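# Push the utility cart into the yellow parking bay

## Task

Get the utility cart into the yellow taped bay so that each of its four wheels rests fully inside the tape line and touches none of it. Whatever cargo the cart carries must stay aboard, with no part hanging beyond the cart's edges. The cart must not topple or finish leaning, or the task fails. The cart must stay parked on its own: it does not count if the robot is still holding it in place at the end.

## Robot and tools

Robot: a Hello Robot Stretch 3 with a single arm. It has a two-wheeled base (0.33 m long, 0.34 m wide), a lift that slides up a mast, and a telescoping arm that reaches out to the robot's right side. There is a wrist with yaw, pitch and roll, plus a gripper. The base turns on the spot about the midpoint of its drive wheels, 0.05 m behind its front edge. It cannot move sideways. To bring the gripper forward or back, drive the base. If the arm is fully in and the wrist is folded, an in-place turn sweeps a circle of radius 0.28 m. An unfolded, level wrist reaches beyond that circle.

Frames: the base frame has its origin on the floor between the drive wheels, with x forward, y left and z up. hand_pose is reported in the base frame, at the point where the closed fingertips meet. The odometry frame is the base frame as it was when the scene began. Heading in base_odometry is positive to the left and runs from -3.142 to 3.142. It counts wheel turns only, so wheel slip looks like travel.

execute_actions takes two arguments. "actions" is a list holding one action, or an empty list, which just reports state and images. "cameras" is an optional list drawn from head_camera, nav_camera, wrist_camera and all. Leaving it out, null or ["all"] returns every camera; [] returns none. An action may carry the keys "base", "joints" and "contact_limits". All motions in an action begin at the same moment.
- base holds exactly one command, given as an offset from where the base last measured itself. {"translate_m": d} drives straight, from -1 to 1 m, positive forward. {"rotate_rad": d} turns in place, from -3.2 to 3.2 rad, positive counter-clockwise (left).
- joints is a single dictionary of absolute targets, keyed by joint name. lift_m is 0 to 1.1 m. arm_m is 0 to 0.52 m of extension. wrist_yaw_rad is -1.345 to 4.42: 0 points along the arm, positive swings toward the front, and 3.0 is folded over the base. wrist_pitch_rad is -1.57 to 0.451, with 0 level and negative tipping the fingertips down. wrist_roll_rad is -2.911 to 2.911. gripper_m is -0.089 to 0.179, where larger is wider and the real fingertip gap is a bit smaller. head_pan_rad is -3.953 to 1.73: 0 faces forward, positive turns left, -1.57 looks along the arm. head_tilt_rad is -1.53 to 0.419, with negative looking down.
- contact_limits only accepts arm_m, an effort percentage from 1 to 100. The arm stops (contact_stop) once its effort reaches that level. Lower values stop it more gently.
A call containing an unknown key or an out-of-range number is rejected whole, and nothing moves. One action runs at most 15 s. A joint you leave out may still be driving toward its earlier target.

wait {"seconds": 0-10} lets time pass with no new command and then returns state and images. zoom_image {"camera", "region": [x0,y0,x1,y1]} shows an enlarged part of the latest full image from that camera, at most 504x504 px. Image sizes are: head_camera 896x504, nav_camera 672x504 (fisheye), wrist_camera 644x364. finished_scene {"scene": n} ends the current scene for good and reports whether the task succeeded. Call it only once the cart sits in the bay on its own and the robot has let go.

Result lines:
- base_status and joint_status give how each motion ended. "done" for the base means the wheels turned the commanded amount, even if they slipped. "off_target" means the motion stopped short and may still be pushing. After contact_stop, time_out or torque_fault, the old target is dropped. A lift or arm that hits a contact stop goes slack until you command it again.
- on_its_own covers anything you did not command. There, "held at" is a target, not a measured position.
- motor_effort is a percentage with a sign, with the peak shown in brackets. Readings are noisy and biased. On the wheels, positive means pushing forward.
- lidar_m gives 12 distances, one per 30-degree sector. The 1st points ahead and the rest go counter-clockwise, so the 4th is left, the 7th behind and the 10th right. "-" means nothing was detected. The lidar scans a plane 0.17 m above the floor, so it sees legs and wheels rather than tabletops. Its range is 0.15 to 12 m, and the robot's own parts can block some sectors.
- wrist_depth_mm (45-1000) and head_depth_mm (280-4000) are 7x7 grids of median depth per cell. The head grid is in the sideways orientation of its image.
- base_tilt is in degrees, positive for forward and for right. turned_by_wheels and turned_by_imu give the turn since the last result.

Speed: the base runs up to 0.30 m/s and 1.9 rad/s only when the arm is stowed, meaning lift_m under 0.30, arm_m under 0.03 and wrist_yaw_rad over 2.54. Otherwise it is limited to 0.10 m/s and 0.63 rad/s.

Cautions:
- Fold or unfold the wrist only with lift_m between 0.32 and 0.95, wrist_pitch_rad -0.4 and roll near 0. Once folded, the lift can go down to 0.25.
- With yaw below -0.4, keep pitch at -0.5 or lower.
- Pushing against something rigid with the gripper above roughly 0.45 m can tip the robot. So can driving while gripping or hooking something that is stuck, and so can snagging on furniture, especially when reversing. If base_tilt shows a lean, undo the last move in small steps, free the gripper, and if needed drop the lift to about 0.2.
- The wrist servos cut out for 10 s after prolonged strain (torque_fault).
- To release a grip, open at least 0.02 beyond the value at which the fingers made contact.
- Push the cart gently and low so its cargo does not slide off or overhang. Avoid slamming it into anything, and check the tape lines on camera before finishing.
- The robot holds its last command while you are composing a reply, and loose objects can get bumped now and then.

Each tool is called after "Request:" by a JSON object that holds its "api" and its "payload", one argument or row to a line.

## Session

I'll start by looking at the current state of the scene.

Request:
{"api": "execute_actions", "payload": {
  "actions": []
}}

Scene clock: 0.00 s.
base_odometry: x=+0.000 y=+0.000 heading=+0.000 (m, m, rad; odometry frame)
turned_by_wheels: +0.000 (rad since the last result)
turned_by_imu: +0.000 (rad since the last result)
base_tilt: forward=-0.4 right=-0.7 (deg)
lidar_m: 0.90 2.45 1.69 1.34 1.57 1.36 1.72 1.44 2.24 2.19 2.22 0.94
head_depth_mm: 2086 3077 3111 3110 2507 1189 873 / 2064 3088 3084 3118 2459 1266 869 / 2032 3069 3099 3129 2427 1284 872 / 2025 3042 3028 3050 2432 1309 870 / 1993 3022 3030 3023 2410 2449 2099 / 1974 2973 3014 3040 2385 2420 2307 / 2125 2935 3004 3047 3000 3038 2333
base_status: not commanded
joint_positions: lift_m=+0.464 arm_m=+0.002 wrist_yaw_rad=+2.838 wrist_pitch_rad=-0.545 wrist_roll_rad=-0.011 gripper_m=+0.037 head_pan_rad=-0.018 head_tilt_rad=-0.010
joint_status: not commanded
motor_effort: left_wheel=+0 right_wheel=+0 lift_m=+25 arm_m=+0 wrist_yaw_rad=+0 wrist_pitch_rad=+6 wrist_roll_rad=+0 gripper_m=+0 head_pan_rad=+0 head_tilt_rad=+2 (%)
hand_pose: x=+0.0406 y=+0.0504 z=+0.4488 quat_wxyz=(+0.291, +0.698, +0.087, +0.648) (m; base frame)
wrist_depth_mm: - - - - - - - / - - - - - - - / - - - - - - - / 881 - 896 907 907 926 930 / 754 - 757 766 788 784 792 / 656 643 - 665 698 667 679 / 580 575 584 582 573 604 599
pictures: head_camera (sideways: a quarter turn clockwise sets it upright), nav_camera (sideways: a quarter turn counterclockwise sets it upright), wrist_camera
Images, in order (width x height): head_camera 896x504, nav_camera 672x504, wrist_camera 644x364.

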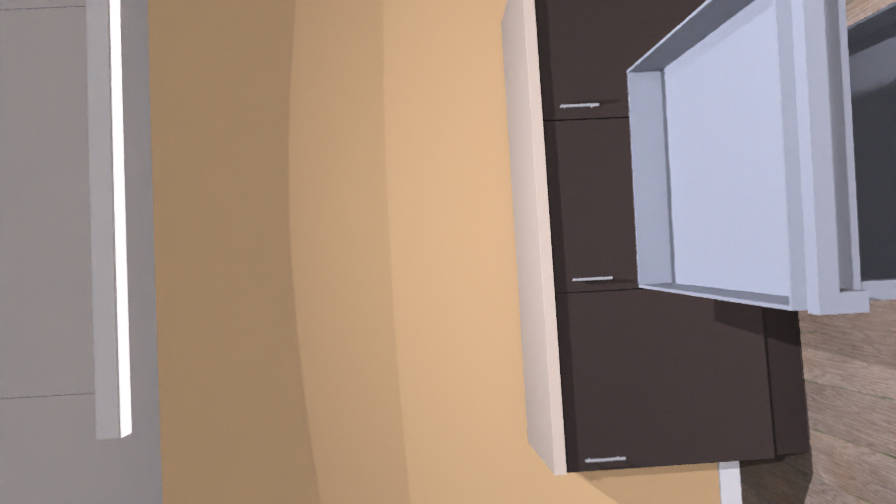

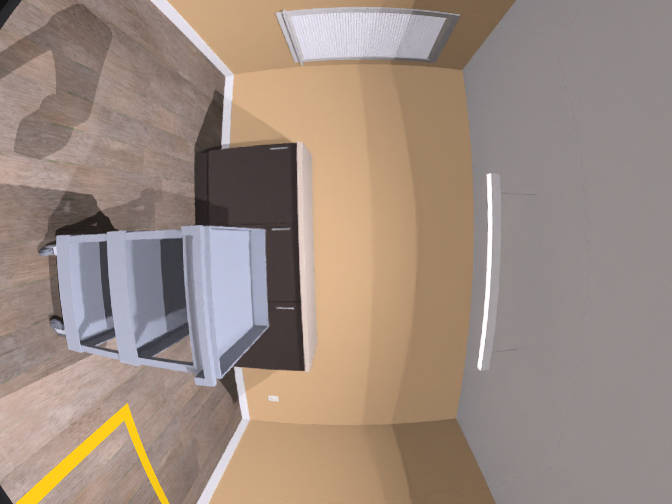

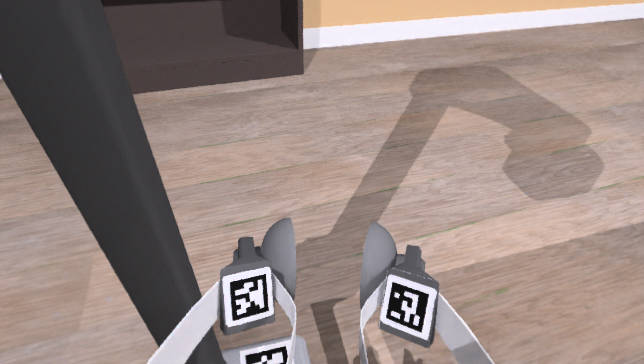

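Request:
{"api": "execute_actions", "payload": {
  "actions": [
    {"joints": {"head_pan_rad": -0.6, "head_tilt_rad": -0.7}}
  ]
}}

Scene clock: 1.17 s.
base_odometry: x=+0.000 y=+0.000 heading=+0.000 (m, m, rad; odometry frame)
turned_by_wheels: +0.000 (rad since the last result)
turned_by_imu: +0.000 (rad since the last result)
base_tilt: forward=-0.3 right=-0.7 (deg)
lidar_m: 0.90 2.45 1.69 1.34 1.57 1.36 1.72 1.45 2.23 2.19 2.23 0.94
head_depth_mm: 2367 2617 2414 1906 1588 1361 1189 / 2583 2851 2447 1952 1606 1370 1196 / 2852 3124 2449 1963 1613 1378 1204 / 3230 3354 2497 1978 1634 1392 1208 / 3227 3418 2485 1994 1560 1403 1222 / 3031 3010 1053 1264 1493 1409 1221 / 2282 2358 977 1284 1435 1359 1229
base_status: not commanded
joint_positions: lift_m=+0.464 arm_m=+0.002 wrist_yaw_rad=+2.838 wrist_pitch_rad=-0.545 wrist_roll_rad=-0.011 gripper_m=+0.037 head_pan_rad=-0.593 head_tilt_rad=-0.691
joint_status: all done
motor_effort: left_wheel=+0(0) right_wheel=-1(0) lift_m=+25(25) arm_m=+0(0) wrist_yaw_rad=+0(0) wrist_pitch_rad=+6(6) wrist_roll_rad=+0(0) gripper_m=+1(1) head_pan_rad=-4(40) head_tilt_rad=-4(32) (%)
hand_pose: x=+0.0406 y=+0.0504 z=+0.4488 quat_wxyz=(+0.291, +0.698, +0.087, +0.648) (m; base frame)
wrist_depth_mm: - - - - - - - / - - - - - - - / - - - - - - - / 859 - 889 924 909 920 919 / 740 - 742 764 770 781 779 / 653 640 - 653 683 685 672 / 579 579 579 589 580 600 597
pictures: head_camera (sideways: a quarter turn clockwise sets it upright), nav_camera (sideways: a quarter turn counterclockwise sets it upright), wrist_camera
Images, in order (width x height): head_camera 896x504, nav_camera 672x504, wrist_camera 644x364.

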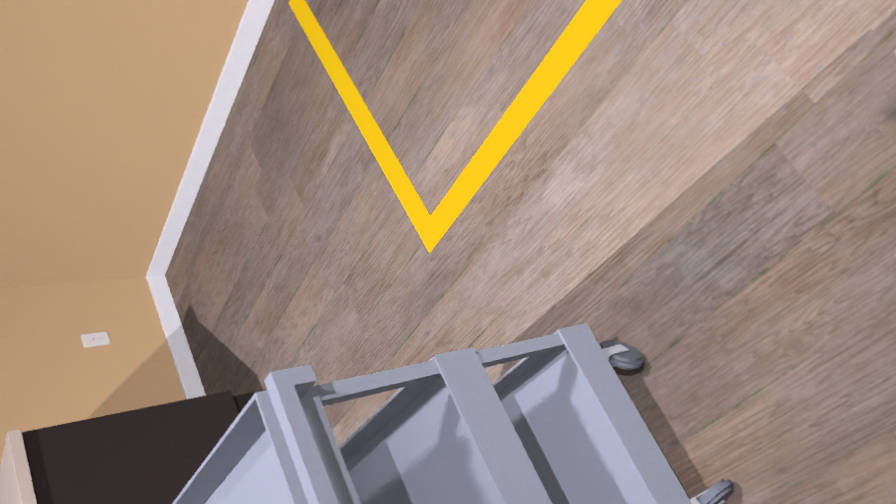

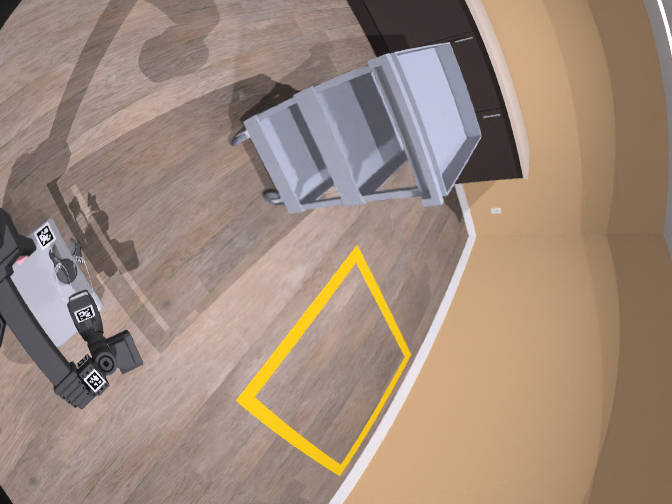

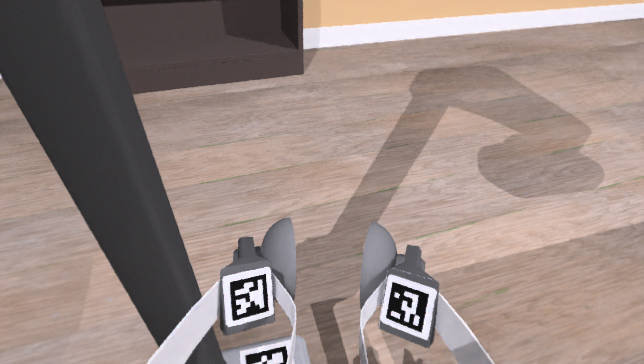

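Request:
{"api": "execute_actions", "payload": {
  "actions": [
    {"joints": {"head_pan_rad": -0.2, "head_tilt_rad": -0.75}}
  ]
}}

Request:
{"api": "execute_actions", "payload": {
  "actions": [
    {"joints": {"head_pan_rad": -1.0, "head_tilt_rad": -0.7}}
  ]
}}

Scene clock: 2.90 s.
base_odometry: x=+0.000 y=+0.000 heading=+0.000 (m, m, rad; odometry frame)
turned_by_wheels: +0.000 (rad since the last result)
turned_by_imu: +0.000 (rad since the last result)
base_tilt: forward=-0.2 right=-0.7 (deg)
lidar_m: 0.89 2.45 1.69 1.34 1.57 1.35 1.72 1.44 2.24 2.19 2.22 0.94
head_depth_mm: 3135 2886 2200 1826 1542 1320 1163 / 2956 2735 2181 1824 1549 1340 1174 / 2344 1057 1339 1388 1489 1334 1182 / 2186 1136 1400 1527 1489 1355 1195 / 2106 1152 1375 1292 1472 1364 1195 / 2106 1171 1030 1300 1557 1378 1202 / 2051 1308 2304 1932 1611 1384 1206
base_status: not commanded
joint_positions: lift_m=+0.464 arm_m=+0.002 wrist_yaw_rad=+2.838 wrist_pitch_rad=-0.545 wrist_roll_rad=-0.011 gripper_m=+0.037 head_pan_rad=-0.207 head_tilt_rad=-0.740
joint_status: all done
motor_effort: left_wheel=+0(0) right_wheel=+0(0) lift_m=+25(25) arm_m=+1(0) wrist_yaw_rad=+0(0) wrist_pitch_rad=+6(6) wrist_roll_rad=+0(0) gripper_m=+0(1) head_pan_rad=+5(36) head_tilt_rad=-4(10) (%)
hand_pose: x=+0.0406 y=+0.0504 z=+0.4488 quat_wxyz=(+0.291, +0.698, +0.087, +0.648) (m; base frame)
wrist_depth_mm: - - - - - - - / - - - - - - - / - - - - - - - / 846 - 878 897 922 921 956 / 738 - 765 760 787 787 787 / 652 633 - 659 681 673 669 / 574 573 577 590 566 589 597
pictures: head_camera (sideways: a quarter turn clockwise sets it upright), nav_camera (sideways: a quarter turn counterclockwise sets it upright), wrist_camera
Images, in order (width x height): head_camera 896x504, nav_camera 672x504, wrist_camera 644x364.

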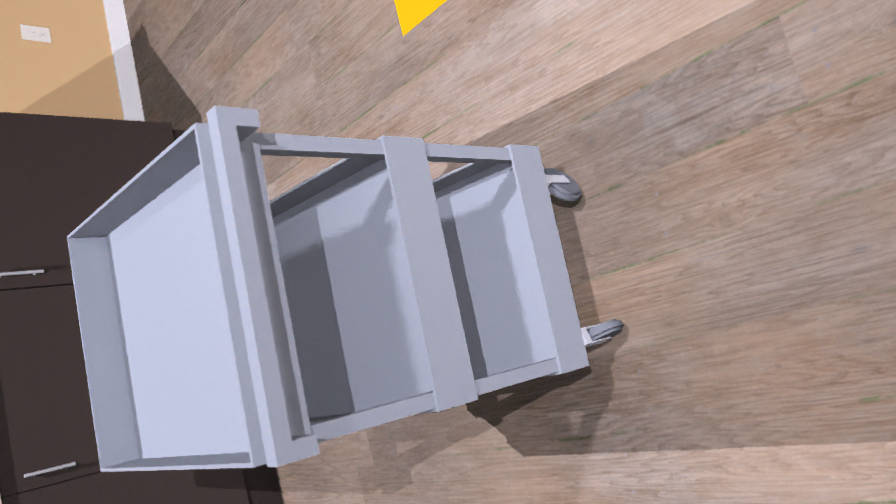

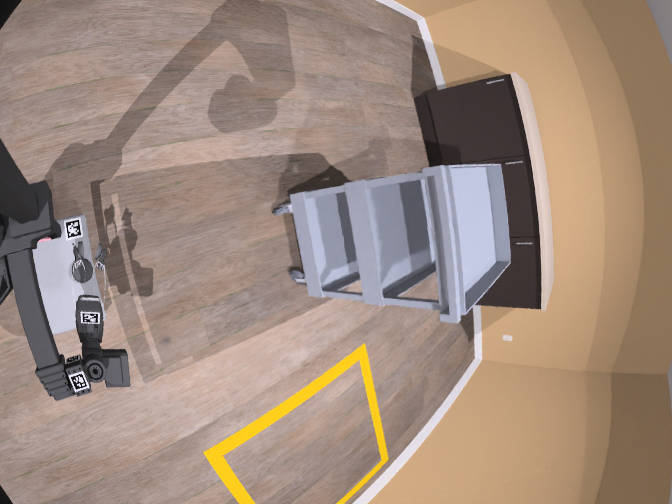

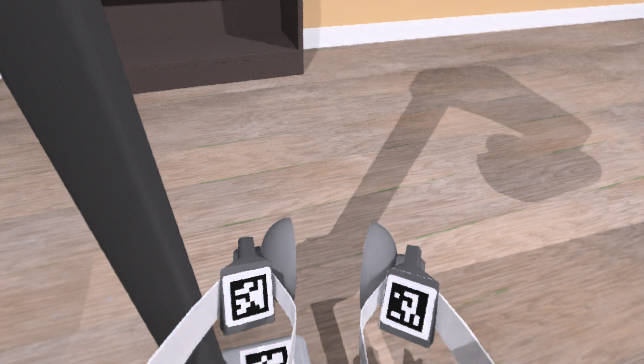

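Scene clock: 3.90 s.
base_odometry: x=+0.000 y=+0.000 heading=+0.000 (m, m, rad; odometry frame)
turned_by_wheels: +0.000 (rad since the last result)
turned_by_imu: +0.000 (rad since the last result)
base_tilt: forward=-0.3 right=-0.8 (deg)
lidar_m: 0.90 2.46 1.69 1.34 1.57 1.35 1.72 1.45 2.24 2.19 2.23 0.94
head_depth_mm: 1953 2168 2316 1876 1577 1353 1179 / 2030 2305 2396 1901 1588 1367 1188 / 2117 2396 2408 1935 1601 1370 1198 / 2253 2593 2464 1944 1613 1373 1197 / 2379 2684 2465 1958 1628 1400 1209 / 2508 2872 2523 1980 1644 1405 1220 / 2611 2990 2518 1997 1647 1402 1225
base_status: not commanded
joint_positions: lift_m=+0.464 arm_m=+0.002 wrist_yaw_rad=+2.838 wrist_pitch_rad=-0.545 wrist_roll_rad=-0.011 gripper_m=+0.037 head_pan_rad=-0.993 head_tilt_rad=-0.705
joint_status: all done
motor_effort: left_wheel=+0(0) right_wheel=-1(1) lift_m=+25(25) arm_m=+0(0) wrist_yaw_rad=+1(1) wrist_pitch_rad=+6(6) wrist_roll_rad=+0(0) gripper_m=+1(0) head_pan_rad=-4(46) head_tilt_rad=+2(8) (%)
hand_pose: x=+0.0406 y=+0.0504 z=+0.4488 quat_wxyz=(+0.291, +0.698, +0.087, +0.648) (m; base frame)
wrist_depth_mm: - - - - - - - / - - - - - - - / - - - - - - - / 871 - 906 899 922 913 926 / 738 - 756 762 791 783 770 / 654 635 - 671 689 665 690 / 575 579 581 590 575 596 597
pictures: head_camera (sideways: a quarter turn clockwise sets it upright), nav_camera (sideways: a quarter turn counterclockwise sets it upright), wrist_camera
Images, in order (width x height): head_camera 896x504, nav_camera 672x504, wrist_camera 644x364.

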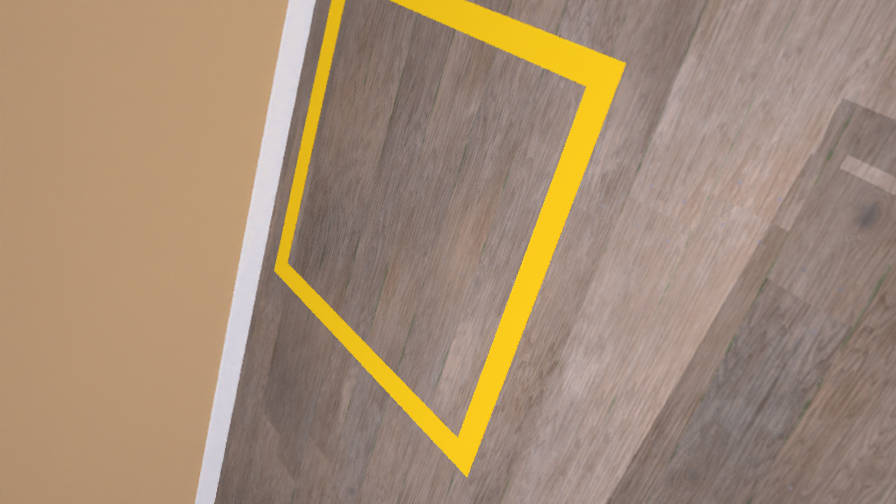

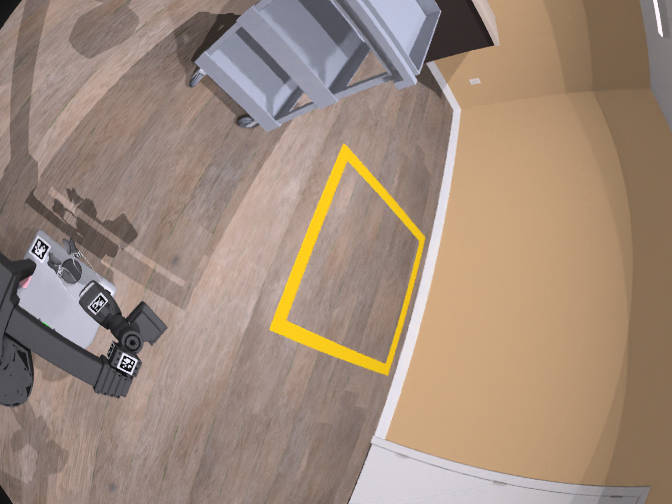

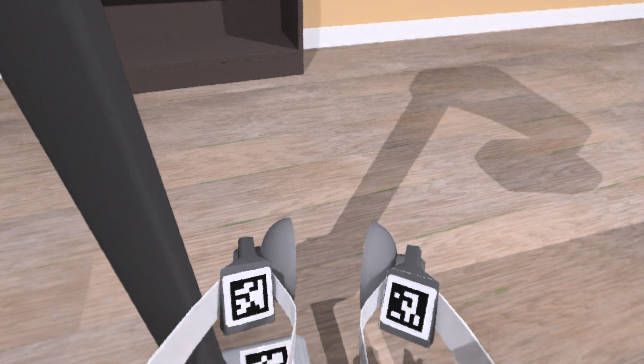

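Request:
{"api": "execute_actions", "payload": {
  "actions": [
    {"joints": {"head_pan_rad": -1.3, "head_tilt_rad": -0.7}}
  ]
}}

Scene clock: 8.03 s.
base_odometry: x=+0.000 y=+0.000 heading=+0.000 (m, m, rad; odometry frame)
turned_by_wheels: +0.000 (rad since the last result)
turned_by_imu: +0.000 (rad since the last result)
base_tilt: forward=-0.3 right=-0.6 (deg)
lidar_m: 0.89 2.46 1.69 1.34 1.57 1.36 1.72 1.45 2.23 2.19 2.22 0.94
head_depth_mm: 1882 2110 2265 1891 1568 1354 1181 / 1928 2174 2308 1918 1582 1369 1187 / 1964 2211 2404 1920 1589 1360 1197 / 2019 2244 2430 1947 1618 1375 1206 / 2052 2316 2463 1967 1627 1395 1211 / 2068 2337 2501 1986 1632 1389 1213 / 2112 2394 2557 2008 1652 1409 1227
base_status: not commanded
joint_positions: lift_m=+0.464 arm_m=+0.002 wrist_yaw_rad=+2.838 wrist_pitch_rad=-0.545 wrist_roll_rad=-0.011 gripper_m=+0.037 head_pan_rad=-1.293 head_tilt_rad=-0.705
joint_status: all done
motor_effort: left_wheel=+0(0) right_wheel=-1(1) lift_m=+25(25) arm_m=+0(0) wrist_yaw_rad=+0(0) wrist_pitch_rad=+6(6) wrist_roll_rad=+0(0) gripper_m=+0(1) head_pan_rad=-4(28) head_tilt_rad=+2(1) (%)
hand_pose: x=+0.0406 y=+0.0504 z=+0.4488 quat_wxyz=(+0.291, +0.698, +0.087, +0.648) (m; base frame)
wrist_depth_mm: - - - - - - - / - - - - - - - / - - - - - - - / 894 - 893 898 908 936 931 / 736 - 767 765 786 769 802 / 654 633 - 667 682 674 685 / 571 580 584 587 577 597 590
pictures: head_camera (sideways: a quarter turn clockwise sets it upright), nav_camera (sideways: a quarter turn counterclockwise sets it upright), wrist_camera
Images, in order (width x height): head_camera 896x504, nav_camera 672x504, wrist_camera 644x364.

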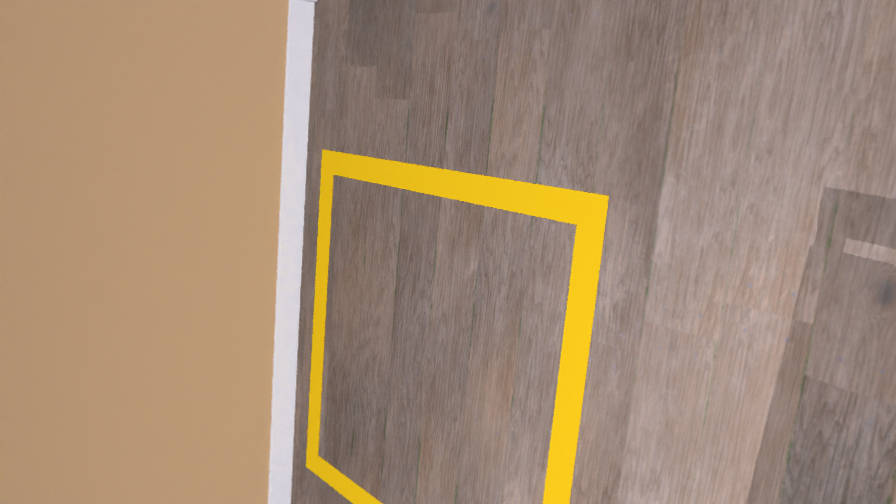

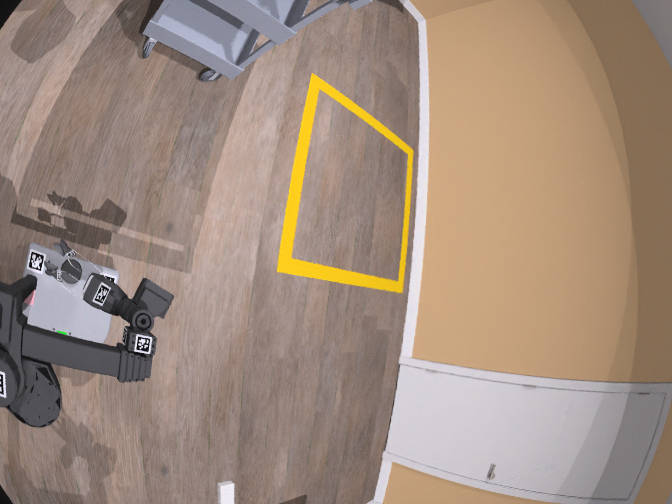

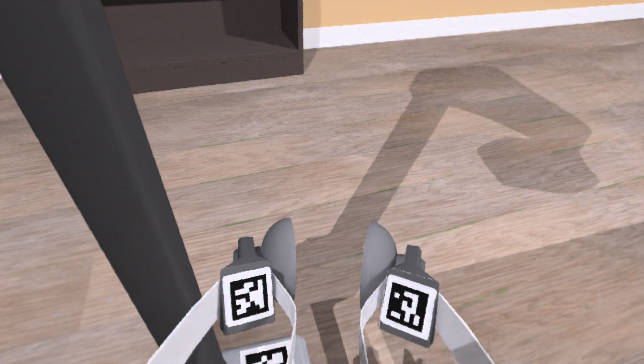

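Request:
{"api": "execute_actions", "payload": {
  "actions": [
    {"joints": {"head_pan_rad": -0.15, "head_tilt_rad": -0.6}}
  ]
}}

Scene clock: 14.83 s.
base_odometry: x=+0.000 y=+0.000 heading=+0.000 (m, m, rad; odometry frame)
turned_by_wheels: +0.000 (rad since the last result)
turned_by_imu: +0.000 (rad since the last result)
base_tilt: forward=-0.3 right=-0.7 (deg)
lidar_m: 0.89 2.45 1.69 1.34 1.57 1.36 1.71 1.45 2.23 2.19 2.23 0.94
head_depth_mm: 2968 3311 2829 2130 1718 1435 1229 / 2429 2549 1040 1935 1630 1451 1243 / 2409 2372 1149 1379 1496 1420 1258 / 2509 1475 1116 1385 1479 1407 1251 / 2566 2273 1136 1361 1281 1416 1266 / 2527 2246 1186 1530 1753 1496 1267 / 2509 2262 2495 2293 1792 1506 1273
base_status: not commanded
joint_positions: lift_m=+0.464 arm_m=+0.002 wrist_yaw_rad=+2.838 wrist_pitch_rad=-0.545 wrist_roll_rad=-0.011 gripper_m=+0.037 head_pan_rad=-0.157 head_tilt_rad=-0.606
joint_status: all done
motor_effort: left_wheel=+0(0) right_wheel=+0(1) lift_m=+25(25) arm_m=+0(0) wrist_yaw_rad=+0(1) wrist_pitch_rad=+6(6) wrist_roll_rad=+0(0) gripper_m=+0(0) head_pan_rad=+4(47) head_tilt_rad=+4(12) (%)
hand_pose: x=+0.0406 y=+0.0504 z=+0.4488 quat_wxyz=(+0.291, +0.698, +0.087, +0.648) (m; base frame)
wrist_depth_mm: - - - - - - - / - - - - - - - / - - - - - - - / 859 - 891 914 905 912 946 / 744 - 760 766 786 763 779 / 650 647 - 660 690 670 675 / 574 572 587 585 579 592 583
pictures: head_camera (sideways: a quarter turn clockwise sets it upright), nav_camera (sideways: a quarter turn counterclockwise sets it upright), wrist_camera
Images, in order (width x height): head_camera 896x504, nav_camera 672x504, wrist_camera 644x364.

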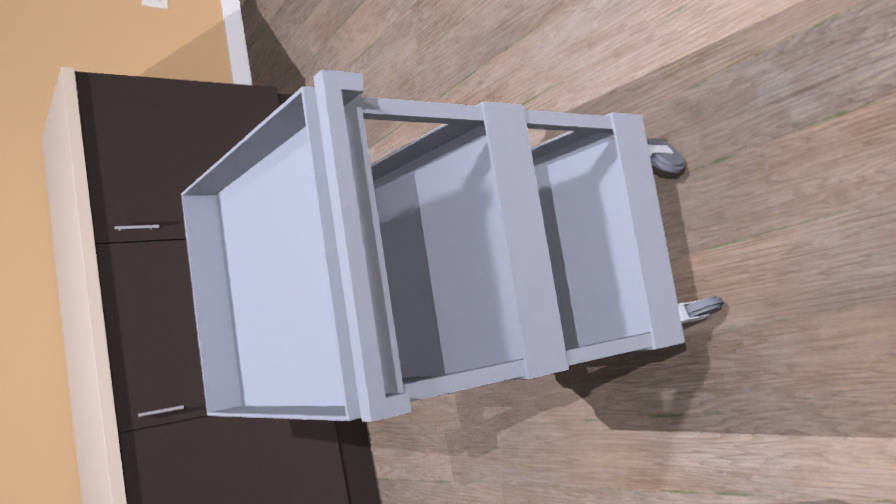

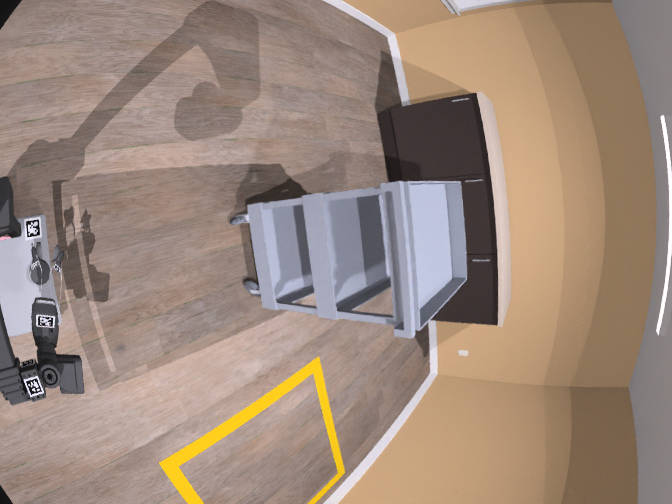

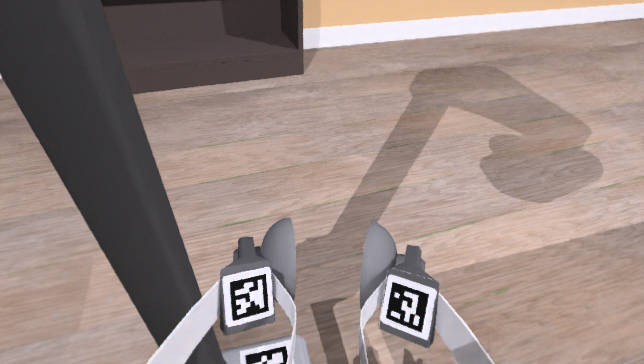

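Request:
{"api": "zoom_image", "payload": {
  "camera": "head_camera",
  "region": [280, 50, 760, 450]
}}

Region (280, 50, 760, 450) of head_camera's 896x504 image, scaled by 1.050, with more detail than that image has.

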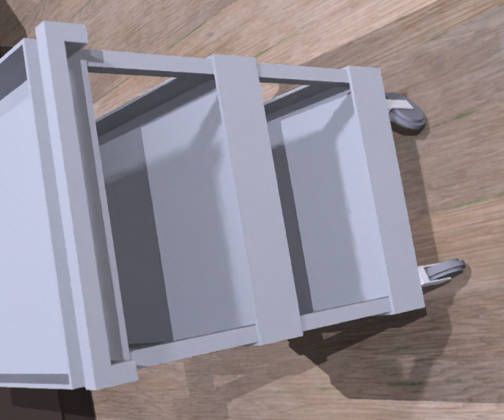

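Request:
{"api": "execute_actions", "payload": {
  "actions": [
    {"base": {"translate_m": 0.15}, "joints": {"wrist_pitch_rad": -0.4, "wrist_roll_rad": 0.0, "lift_m": 0.40, "head_pan_rad": -0.15, "head_tilt_rad": -0.75}}
  ]
}}

Scene clock: 23.53 s.
base_odometry: x=+0.150 y=+0.000 heading=+0.000 (m, m, rad; odometry frame)
turned_by_wheels: +0.000 (rad since the last result)
turned_by_imu: +0.000 (rad since the last result)
base_tilt: forward=-0.3 right=-0.7 (deg)
lidar_m: 0.75 2.30 1.71 1.32 1.58 1.50 1.50 1.57 2.31 2.17 2.20 0.78
head_depth_mm: 2887 2879 2071 1832 1531 1319 1172 / 2243 1063 880 1158 1446 1336 1173 / 2121 1121 951 1166 1406 1347 1180 / 2036 1141 855 1177 1380 1351 1192 / 2039 1151 856 1186 1358 1354 1196 / 1989 1165 835 1768 1585 1371 1205 / 1967 2220 2388 1920 1601 1380 1209
base_status: done
joint_positions: lift_m=+0.400 arm_m=+0.002 wrist_yaw_rad=+2.838 wrist_pitch_rad=-0.420 wrist_roll_rad=-0.004 gripper_m=+0.037 head_pan_rad=-0.157 head_tilt_rad=-0.741
joint_status: all done
motor_effort: left_wheel=+0(7) right_wheel=+0(4) lift_m=+16(22) arm_m=+0(0) wrist_yaw_rad=+0(1) wrist_pitch_rad=+9(7) wrist_roll_rad=+2(1) gripper_m=+1(1) head_pan_rad=+4(4) head_tilt_rad=-4(15) (%)
hand_pose: x=+0.0458 y=+0.0672 z=+0.4127 quat_wxyz=(+0.251, +0.704, +0.042, +0.663) (m; base frame)
wrist_depth_mm: - - - - - - - / - - - - - - - / - - - - - - - / - 958 962 994 988 - - / 777 772 798 793 810 793 821 / 654 - 677 667 696 677 679 / 564 - 562 580 568 584 590
pictures: head_camera (sideways: a quarter turn clockwise sets it upright), nav_camera (sideways: a quarter turn counterclockwise sets it upright), wrist_camera
Images, in order (width x height): head_camera 896x504, nav_camera 672x504, wrist_camera 644x364.

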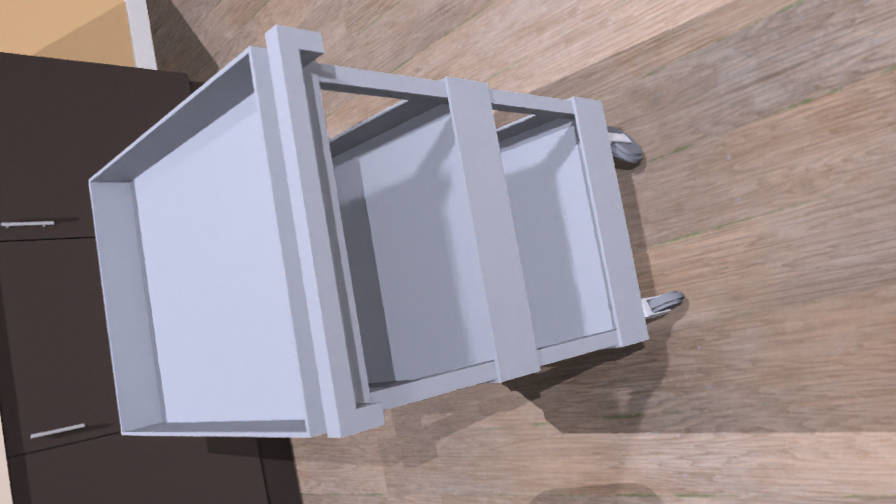

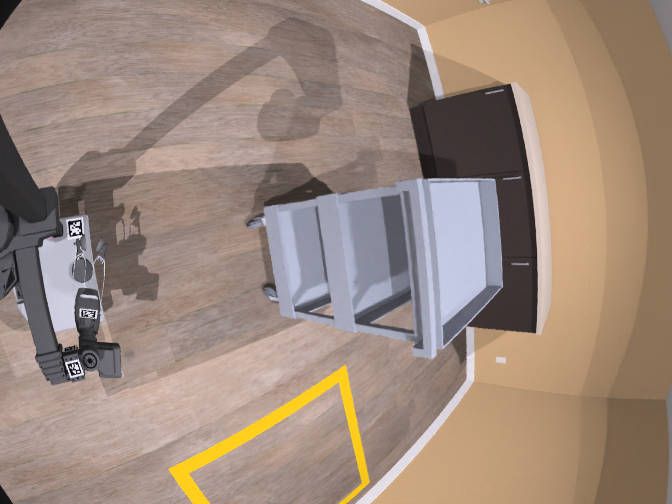

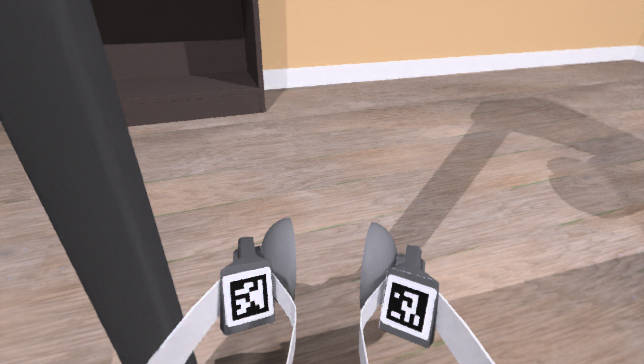

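Request:
{"api": "execute_actions", "payload": {
  "actions": [
    {"base": {"rotate_rad": 1.46}, "joints": {"wrist_yaw_rad": 0.0, "head_pan_rad": -1.57, "head_tilt_rad": -0.8}}
  ]
}}

Scene clock: 28.77 s.
base_odometry: x=+0.150 y=+0.000 heading=+1.460 (m, m, rad; odometry frame)
turned_by_wheels: +1.460 (rad since the last result)
turned_by_imu: +1.473 (rad since the last result)
base_tilt: forward=-0.2 right=-0.7 (deg)
lidar_m: 1.32 1.40 1.89 1.50 1.57 2.22 2.17 2.18 0.82 0.75 0.75 1.80
head_depth_mm: 2340 943 1002 1684 1485 1296 1150 / 2167 987 1220 1183 1409 1303 1169 / 1249 1007 1258 1166 1416 1326 1205 / 1255 1016 1240 1169 1404 1324 1176 / 1251 1030 934 1123 1436 1336 1180 / 1982 1131 2017 1822 1534 1343 1190 / 1979 2257 2188 1812 1549 1348 1192
base_status: done
joint_positions: lift_m=+0.400 arm_m=+0.002 wrist_yaw_rad=+0.002 wrist_pitch_rad=-0.420 wrist_roll_rad=-0.003 gripper_m=+0.037 head_pan_rad=-1.563 head_tilt_rad=-0.790
joint_status: all done
motor_effort: left_wheel=-2(8) right_wheel=+1(5) lift_m=+16(15) arm_m=+0(1) wrist_yaw_rad=-2(2) wrist_pitch_rad=+8(8) wrist_roll_rad=+1(2) gripper_m=+0(1) head_pan_rad=-3(48) head_tilt_rad=-4(10) (%)
hand_pose: x=-0.0211 y=-0.3708 z=+0.4127 quat_wxyz=(+0.693, +0.148, -0.690, -0.147) (m; base frame)
wrist_depth_mm: - - 461 464 479 - - / - - - - - - - / - - 838 933 881 - - / 923 968 601 627 628 - - / 759 781 726 764 768 808 813 / 646 656 679 656 700 677 685 / 560 567 560 583 565 589 588
pictures: head_camera (sideways: a quarter turn clockwise sets it upright), nav_camera (sideways: a quarter turn counterclockwise sets it upright), wrist_camera
Images, in order (width x height): head_camera 896x504, nav_camera 672x504, wrist_camera 644x364.

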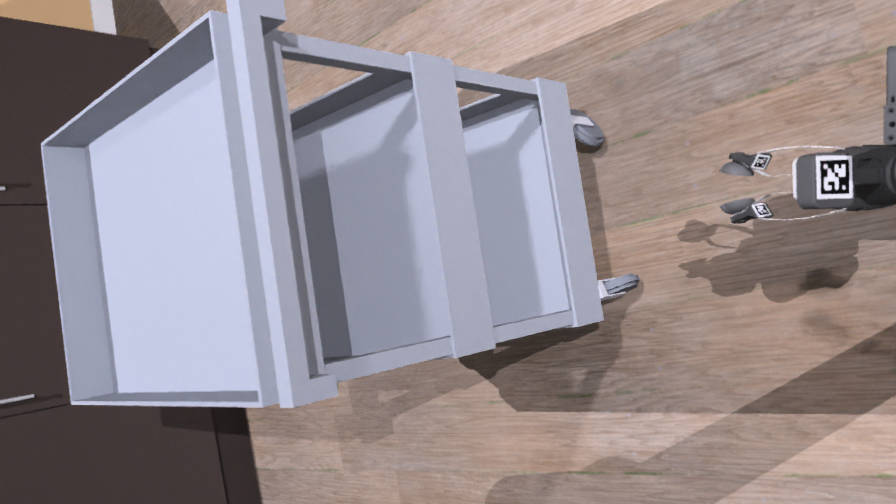

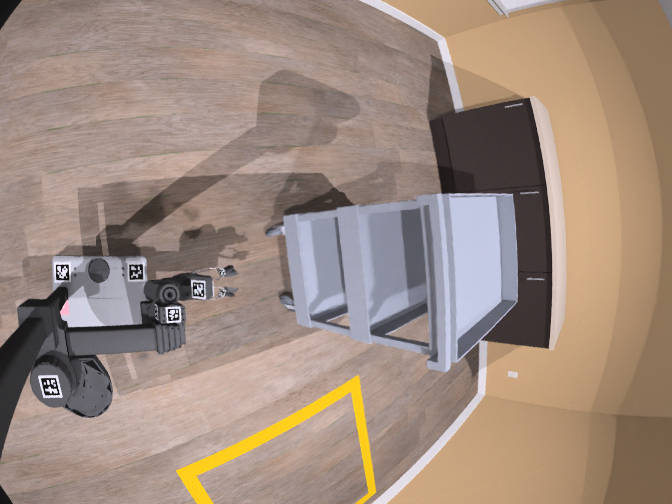

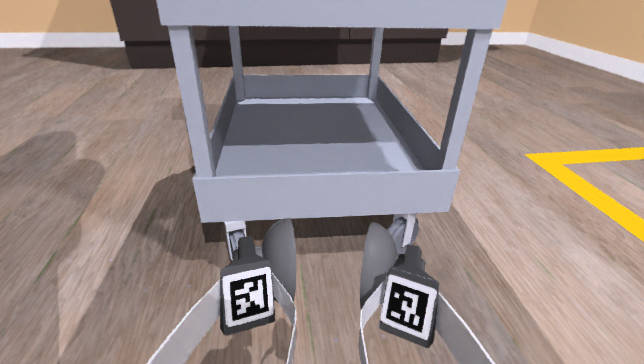

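Request:
{"api": "execute_actions", "payload": {
  "actions": [
    {"base": {"translate_m": -0.238}, "joints": {"lift_m": 0.20, "wrist_pitch_rad": 0.0, "gripper_m": 0.12, "arm_m": 0.2, "head_tilt_rad": -0.85}}
  ]
}}

Scene clock: 33.83 s.
base_odometry: x=+0.124 y=-0.237 heading=+1.460 (m, m, rad; odometry frame)
turned_by_wheels: +0.000 (rad since the last result)
turned_by_imu: +0.001 (rad since the last result)
base_tilt: forward=-0.2 right=-0.7 (deg)
lidar_m: 1.56 1.60 1.55 1.81 1.82 2.17 1.94 1.95 2.30 0.78 0.79 2.06
head_depth_mm: 2869 2380 1951 1649 1436 1272 1133 / 2442 2410 1970 1663 1453 1303 1143 / 2279 2431 2001 1679 1458 - 1142 / 2133 861 1203 1406 1415 1300 1159 / 1202 858 1267 1409 1427 1301 1159 / 1203 946 1244 1161 1403 1314 1166 / 1202 957 1230 1160 1479 1308 1172
base_status: done
joint_positions: lift_m=+0.200 arm_m=+0.200 wrist_yaw_rad=+0.001 wrist_pitch_rad=-0.022 wrist_roll_rad=-0.003 gripper_m=+0.120 head_pan_rad=-1.563 head_tilt_rad=-0.839
joint_status: all done
motor_effort: left_wheel=-3(9) right_wheel=+1(3) lift_m=+16(16) arm_m=+2(1) wrist_yaw_rad=-2(3) wrist_pitch_rad=+10(12) wrist_roll_rad=+1(1) gripper_m=+0(91) head_pan_rad=-3(3) head_tilt_rad=-5(11) (%)
hand_pose: x=-0.0211 y=-0.6004 z=+0.3094 quat_wxyz=(+0.708, +0.009, -0.706, -0.008) (m; base frame)
wrist_depth_mm: 342 331 322 351 - - - / - 785 727 - - - - / - - - - - - - / - 916 941 - - - - / 588 693 680 999 - - - / 343 - 366 722 826 - 851 / 351 527 374 573 606 584 641
pictures: head_camera (sideways: a quarter turn clockwise sets it upright), nav_camera (sideways: a quarter turn counterclockwise sets it upright), wrist_camera
Images, in order (width x height): head_camera 896x504, nav_camera 672x504, wrist_camera 644x364.

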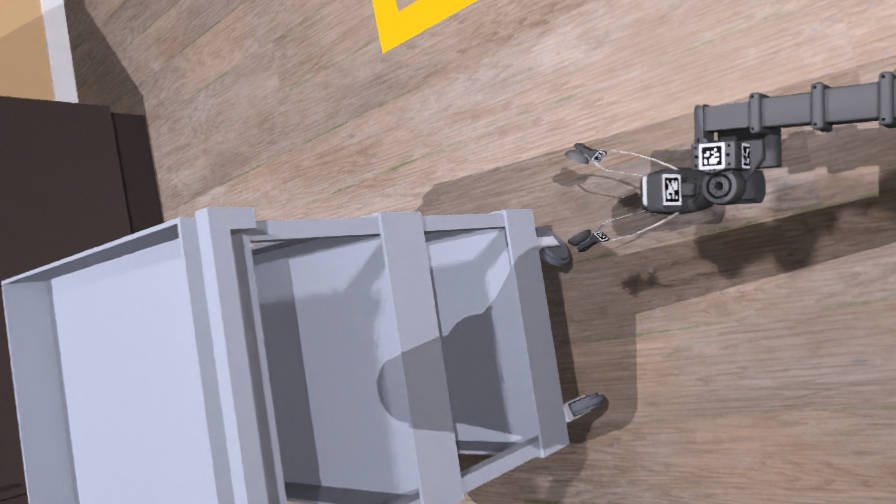

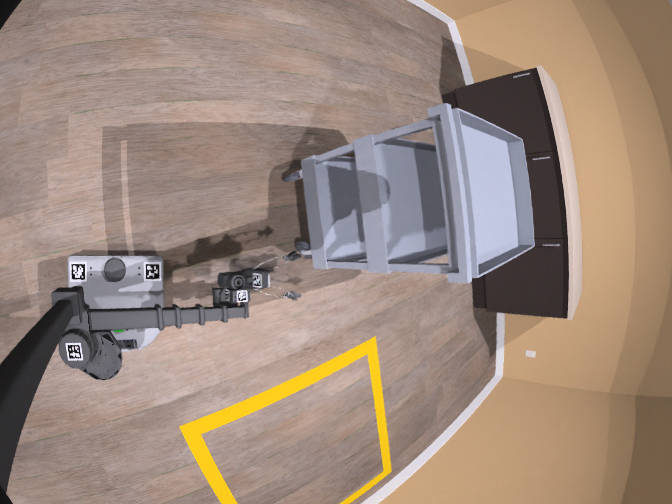

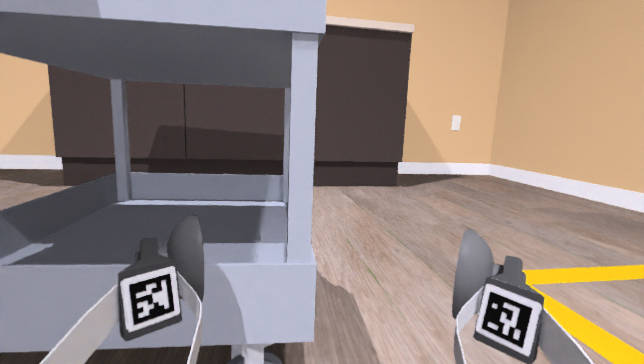

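Request:
{"api": "execute_actions", "payload": {
  "actions": [
    {"base": {"translate_m": 0.02}, "joints": {"arm_m": 0.385}, "contact_limits": {"arm_m": 15}}
  ]
}}

Scene clock: 36.80 s.
base_odometry: x=+0.126 y=-0.217 heading=+1.460 (m, m, rad; odometry frame)
turned_by_wheels: +0.000 (rad since the last result)
turned_by_imu: +0.000 (rad since the last result)
base_tilt: forward=-0.2 right=-0.6 (deg)
lidar_m: 1.54 1.58 1.54 1.58 1.83 2.16 1.96 1.97 2.34 0.78 0.79 2.05
head_depth_mm: 2878 2388 1950 1654 1434 1272 1136 / 2399 2391 1956 1670 1476 1276 1147 / 2259 2407 1937 1655 1488 1284 1149 / 1230 865 1227 1429 1406 1298 1146 / 1200 937 1273 1414 1420 1301 1163 / 1197 951 1253 1168 1408 1308 1161 / 1204 959 1235 1168 1479 1322 1173
base_status: done
joint_positions: lift_m=+0.200 arm_m=+0.385 wrist_yaw_rad=+0.001 wrist_pitch_rad=-0.022 wrist_roll_rad=-0.003 gripper_m=+0.120 head_pan_rad=-1.563 head_tilt_rad=-0.839
joint_status: all done
motor_effort: left_wheel=-3(6) right_wheel=+1(6) lift_m=+16(16) arm_m=+3(8) wrist_yaw_rad=-2(1) wrist_pitch_rad=+9(10) wrist_roll_rad=+1(1) gripper_m=+1(2) head_pan_rad=-3(3) head_tilt_rad=-4(5) (%)
contact_limits: arm_m 15 (drawing in: default 22, maximum 36; extending or still: default 31, maximum 50)
hand_pose: x=-0.0212 y=-0.7854 z=+0.3095 quat_wxyz=(+0.708, +0.008, -0.706, -0.008) (m; base frame)
wrist_depth_mm: 345 331 320 159 - - - / - - - 164 - - - / - - - 168 - - - / - - - 172 - - - / 593 680 660 178 - - - / 442 - 466 182 830 - 853 / 357 331 354 187 614 580 640
pictures: head_camera (sideways: a quarter turn clockwise sets it upright), nav_camera (sideways: a quarter turn counterclockwise sets it upright), wrist_camera
Images, in order (width x height): head_camera 896x504, nav_camera 672x504, wrist_camera 644x364.

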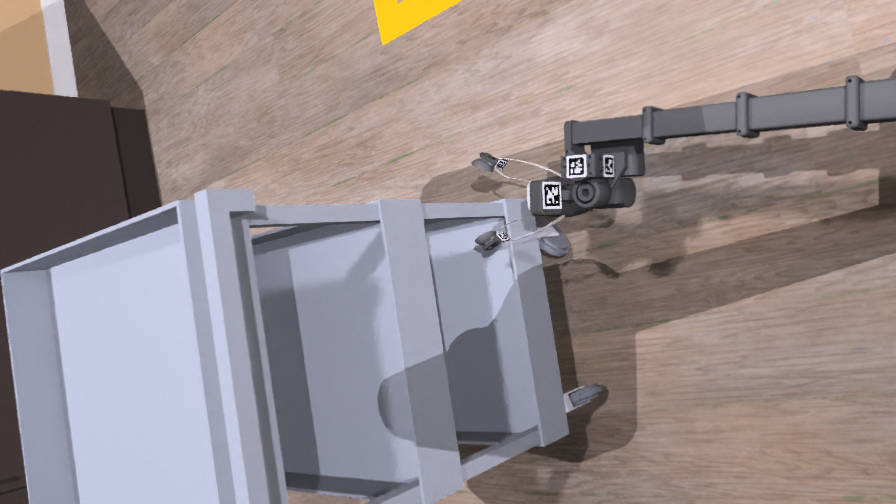

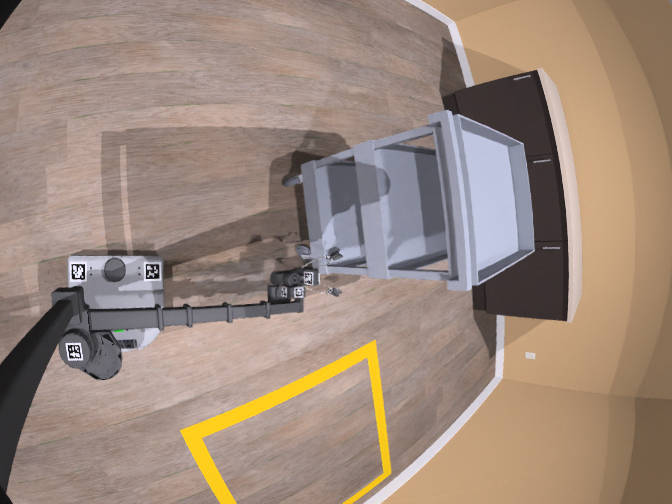

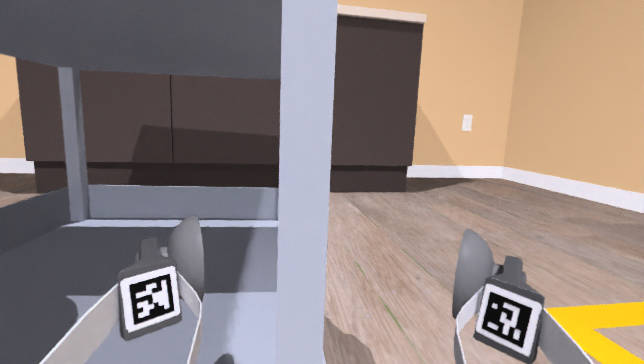

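Request:
{"api": "execute_actions", "payload": {
  "actions": [
    {"base": {"translate_m": 0.012}, "joints": {"arm_m": 0.42}, "contact_limits": {"arm_m": 15}}
  ]
}}

Scene clock: 38.43 s.
base_odometry: x=+0.127 y=-0.205 heading=+1.460 (m, m, rad; odometry frame)
turned_by_wheels: +0.000 (rad since the last result)
turned_by_imu: +0.000 (rad since the last result)
base_tilt: forward=-0.2 right=-0.6 (deg)
lidar_m: 1.52 1.57 1.54 1.56 1.82 2.17 1.97 1.98 2.35 0.78 0.78 2.03
head_depth_mm: 2891 2399 1955 1663 1441 1267 1131 / 2395 2390 1963 1675 1470 1276 1155 / 2244 2272 1926 1634 1408 1293 1150 / 1158 862 1264 1413 1407 1298 1157 / 1200 938 1270 1414 1413 1298 1157 / 1197 947 1247 1160 1403 1308 1169 / 1198 961 1225 1154 1491 1318 1174
base_status: done
joint_positions: lift_m=+0.200 arm_m=+0.420 wrist_yaw_rad=+0.001 wrist_pitch_rad=-0.022 wrist_roll_rad=-0.003 gripper_m=+0.120 head_pan_rad=-1.563 head_tilt_rad=-0.839
joint_status: all done
motor_effort: left_wheel=-3(4) right_wheel=+1(6) lift_m=+16(16) arm_m=+4(0) wrist_yaw_rad=-1(0) wrist_pitch_rad=+9(9) wrist_roll_rad=+1(1) gripper_m=+1(1) head_pan_rad=-3(3) head_tilt_rad=-5(5) (%)
contact_limits: arm_m 15 (drawing in: default 22, maximum 36; extending or still: default 31, maximum 50)
hand_pose: x=-0.0212 y=-0.8204 z=+0.3095 quat_wxyz=(+0.708, +0.008, -0.706, -0.008) (m; base frame)
wrist_depth_mm: 348 336 321 126 - - - / - - - 129 - - - / - - - 132 - - - / - - - 136 - - - / 589 674 667 139 - - - / 446 - 460 143 816 - 854 / 359 328 354 147 614 571 638
pictures: head_camera (sideways: a quarter turn clockwise sets it upright), nav_camera (sideways: a quarter turn counterclockwise sets it upright), wrist_camera
Images, in order (width x height): head_camera 896x504, nav_camera 672x504, wrist_camera 644x364.

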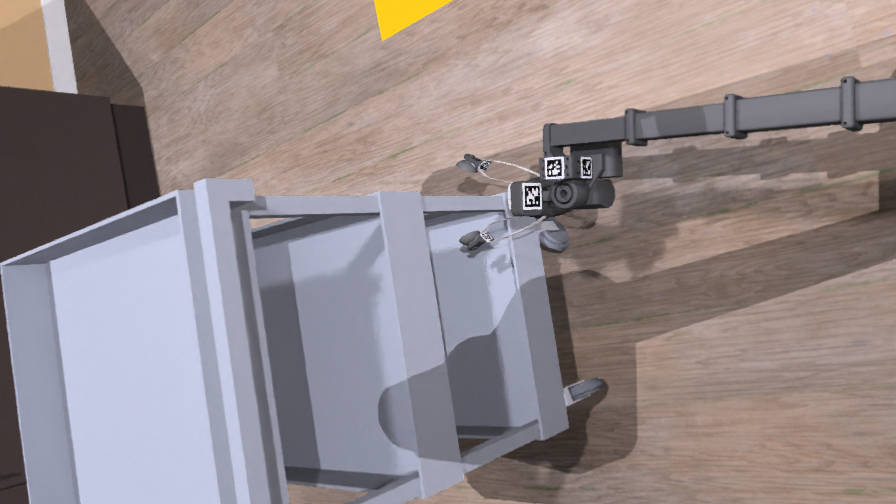

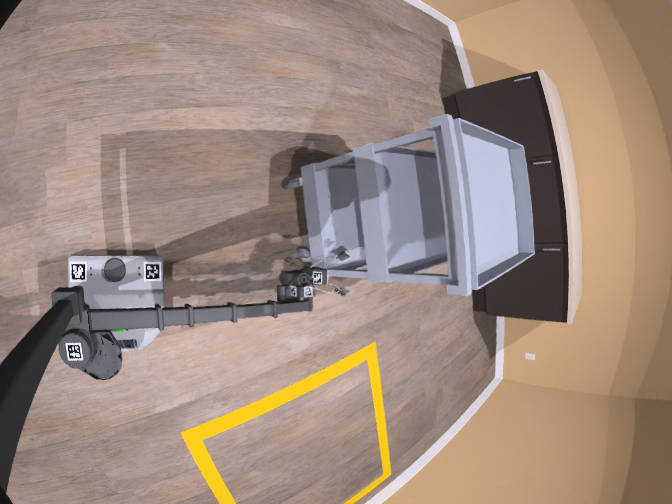

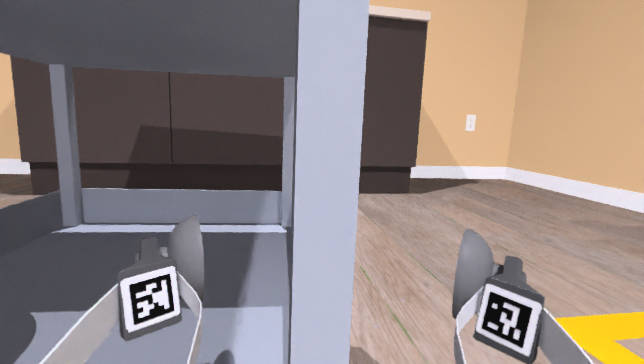

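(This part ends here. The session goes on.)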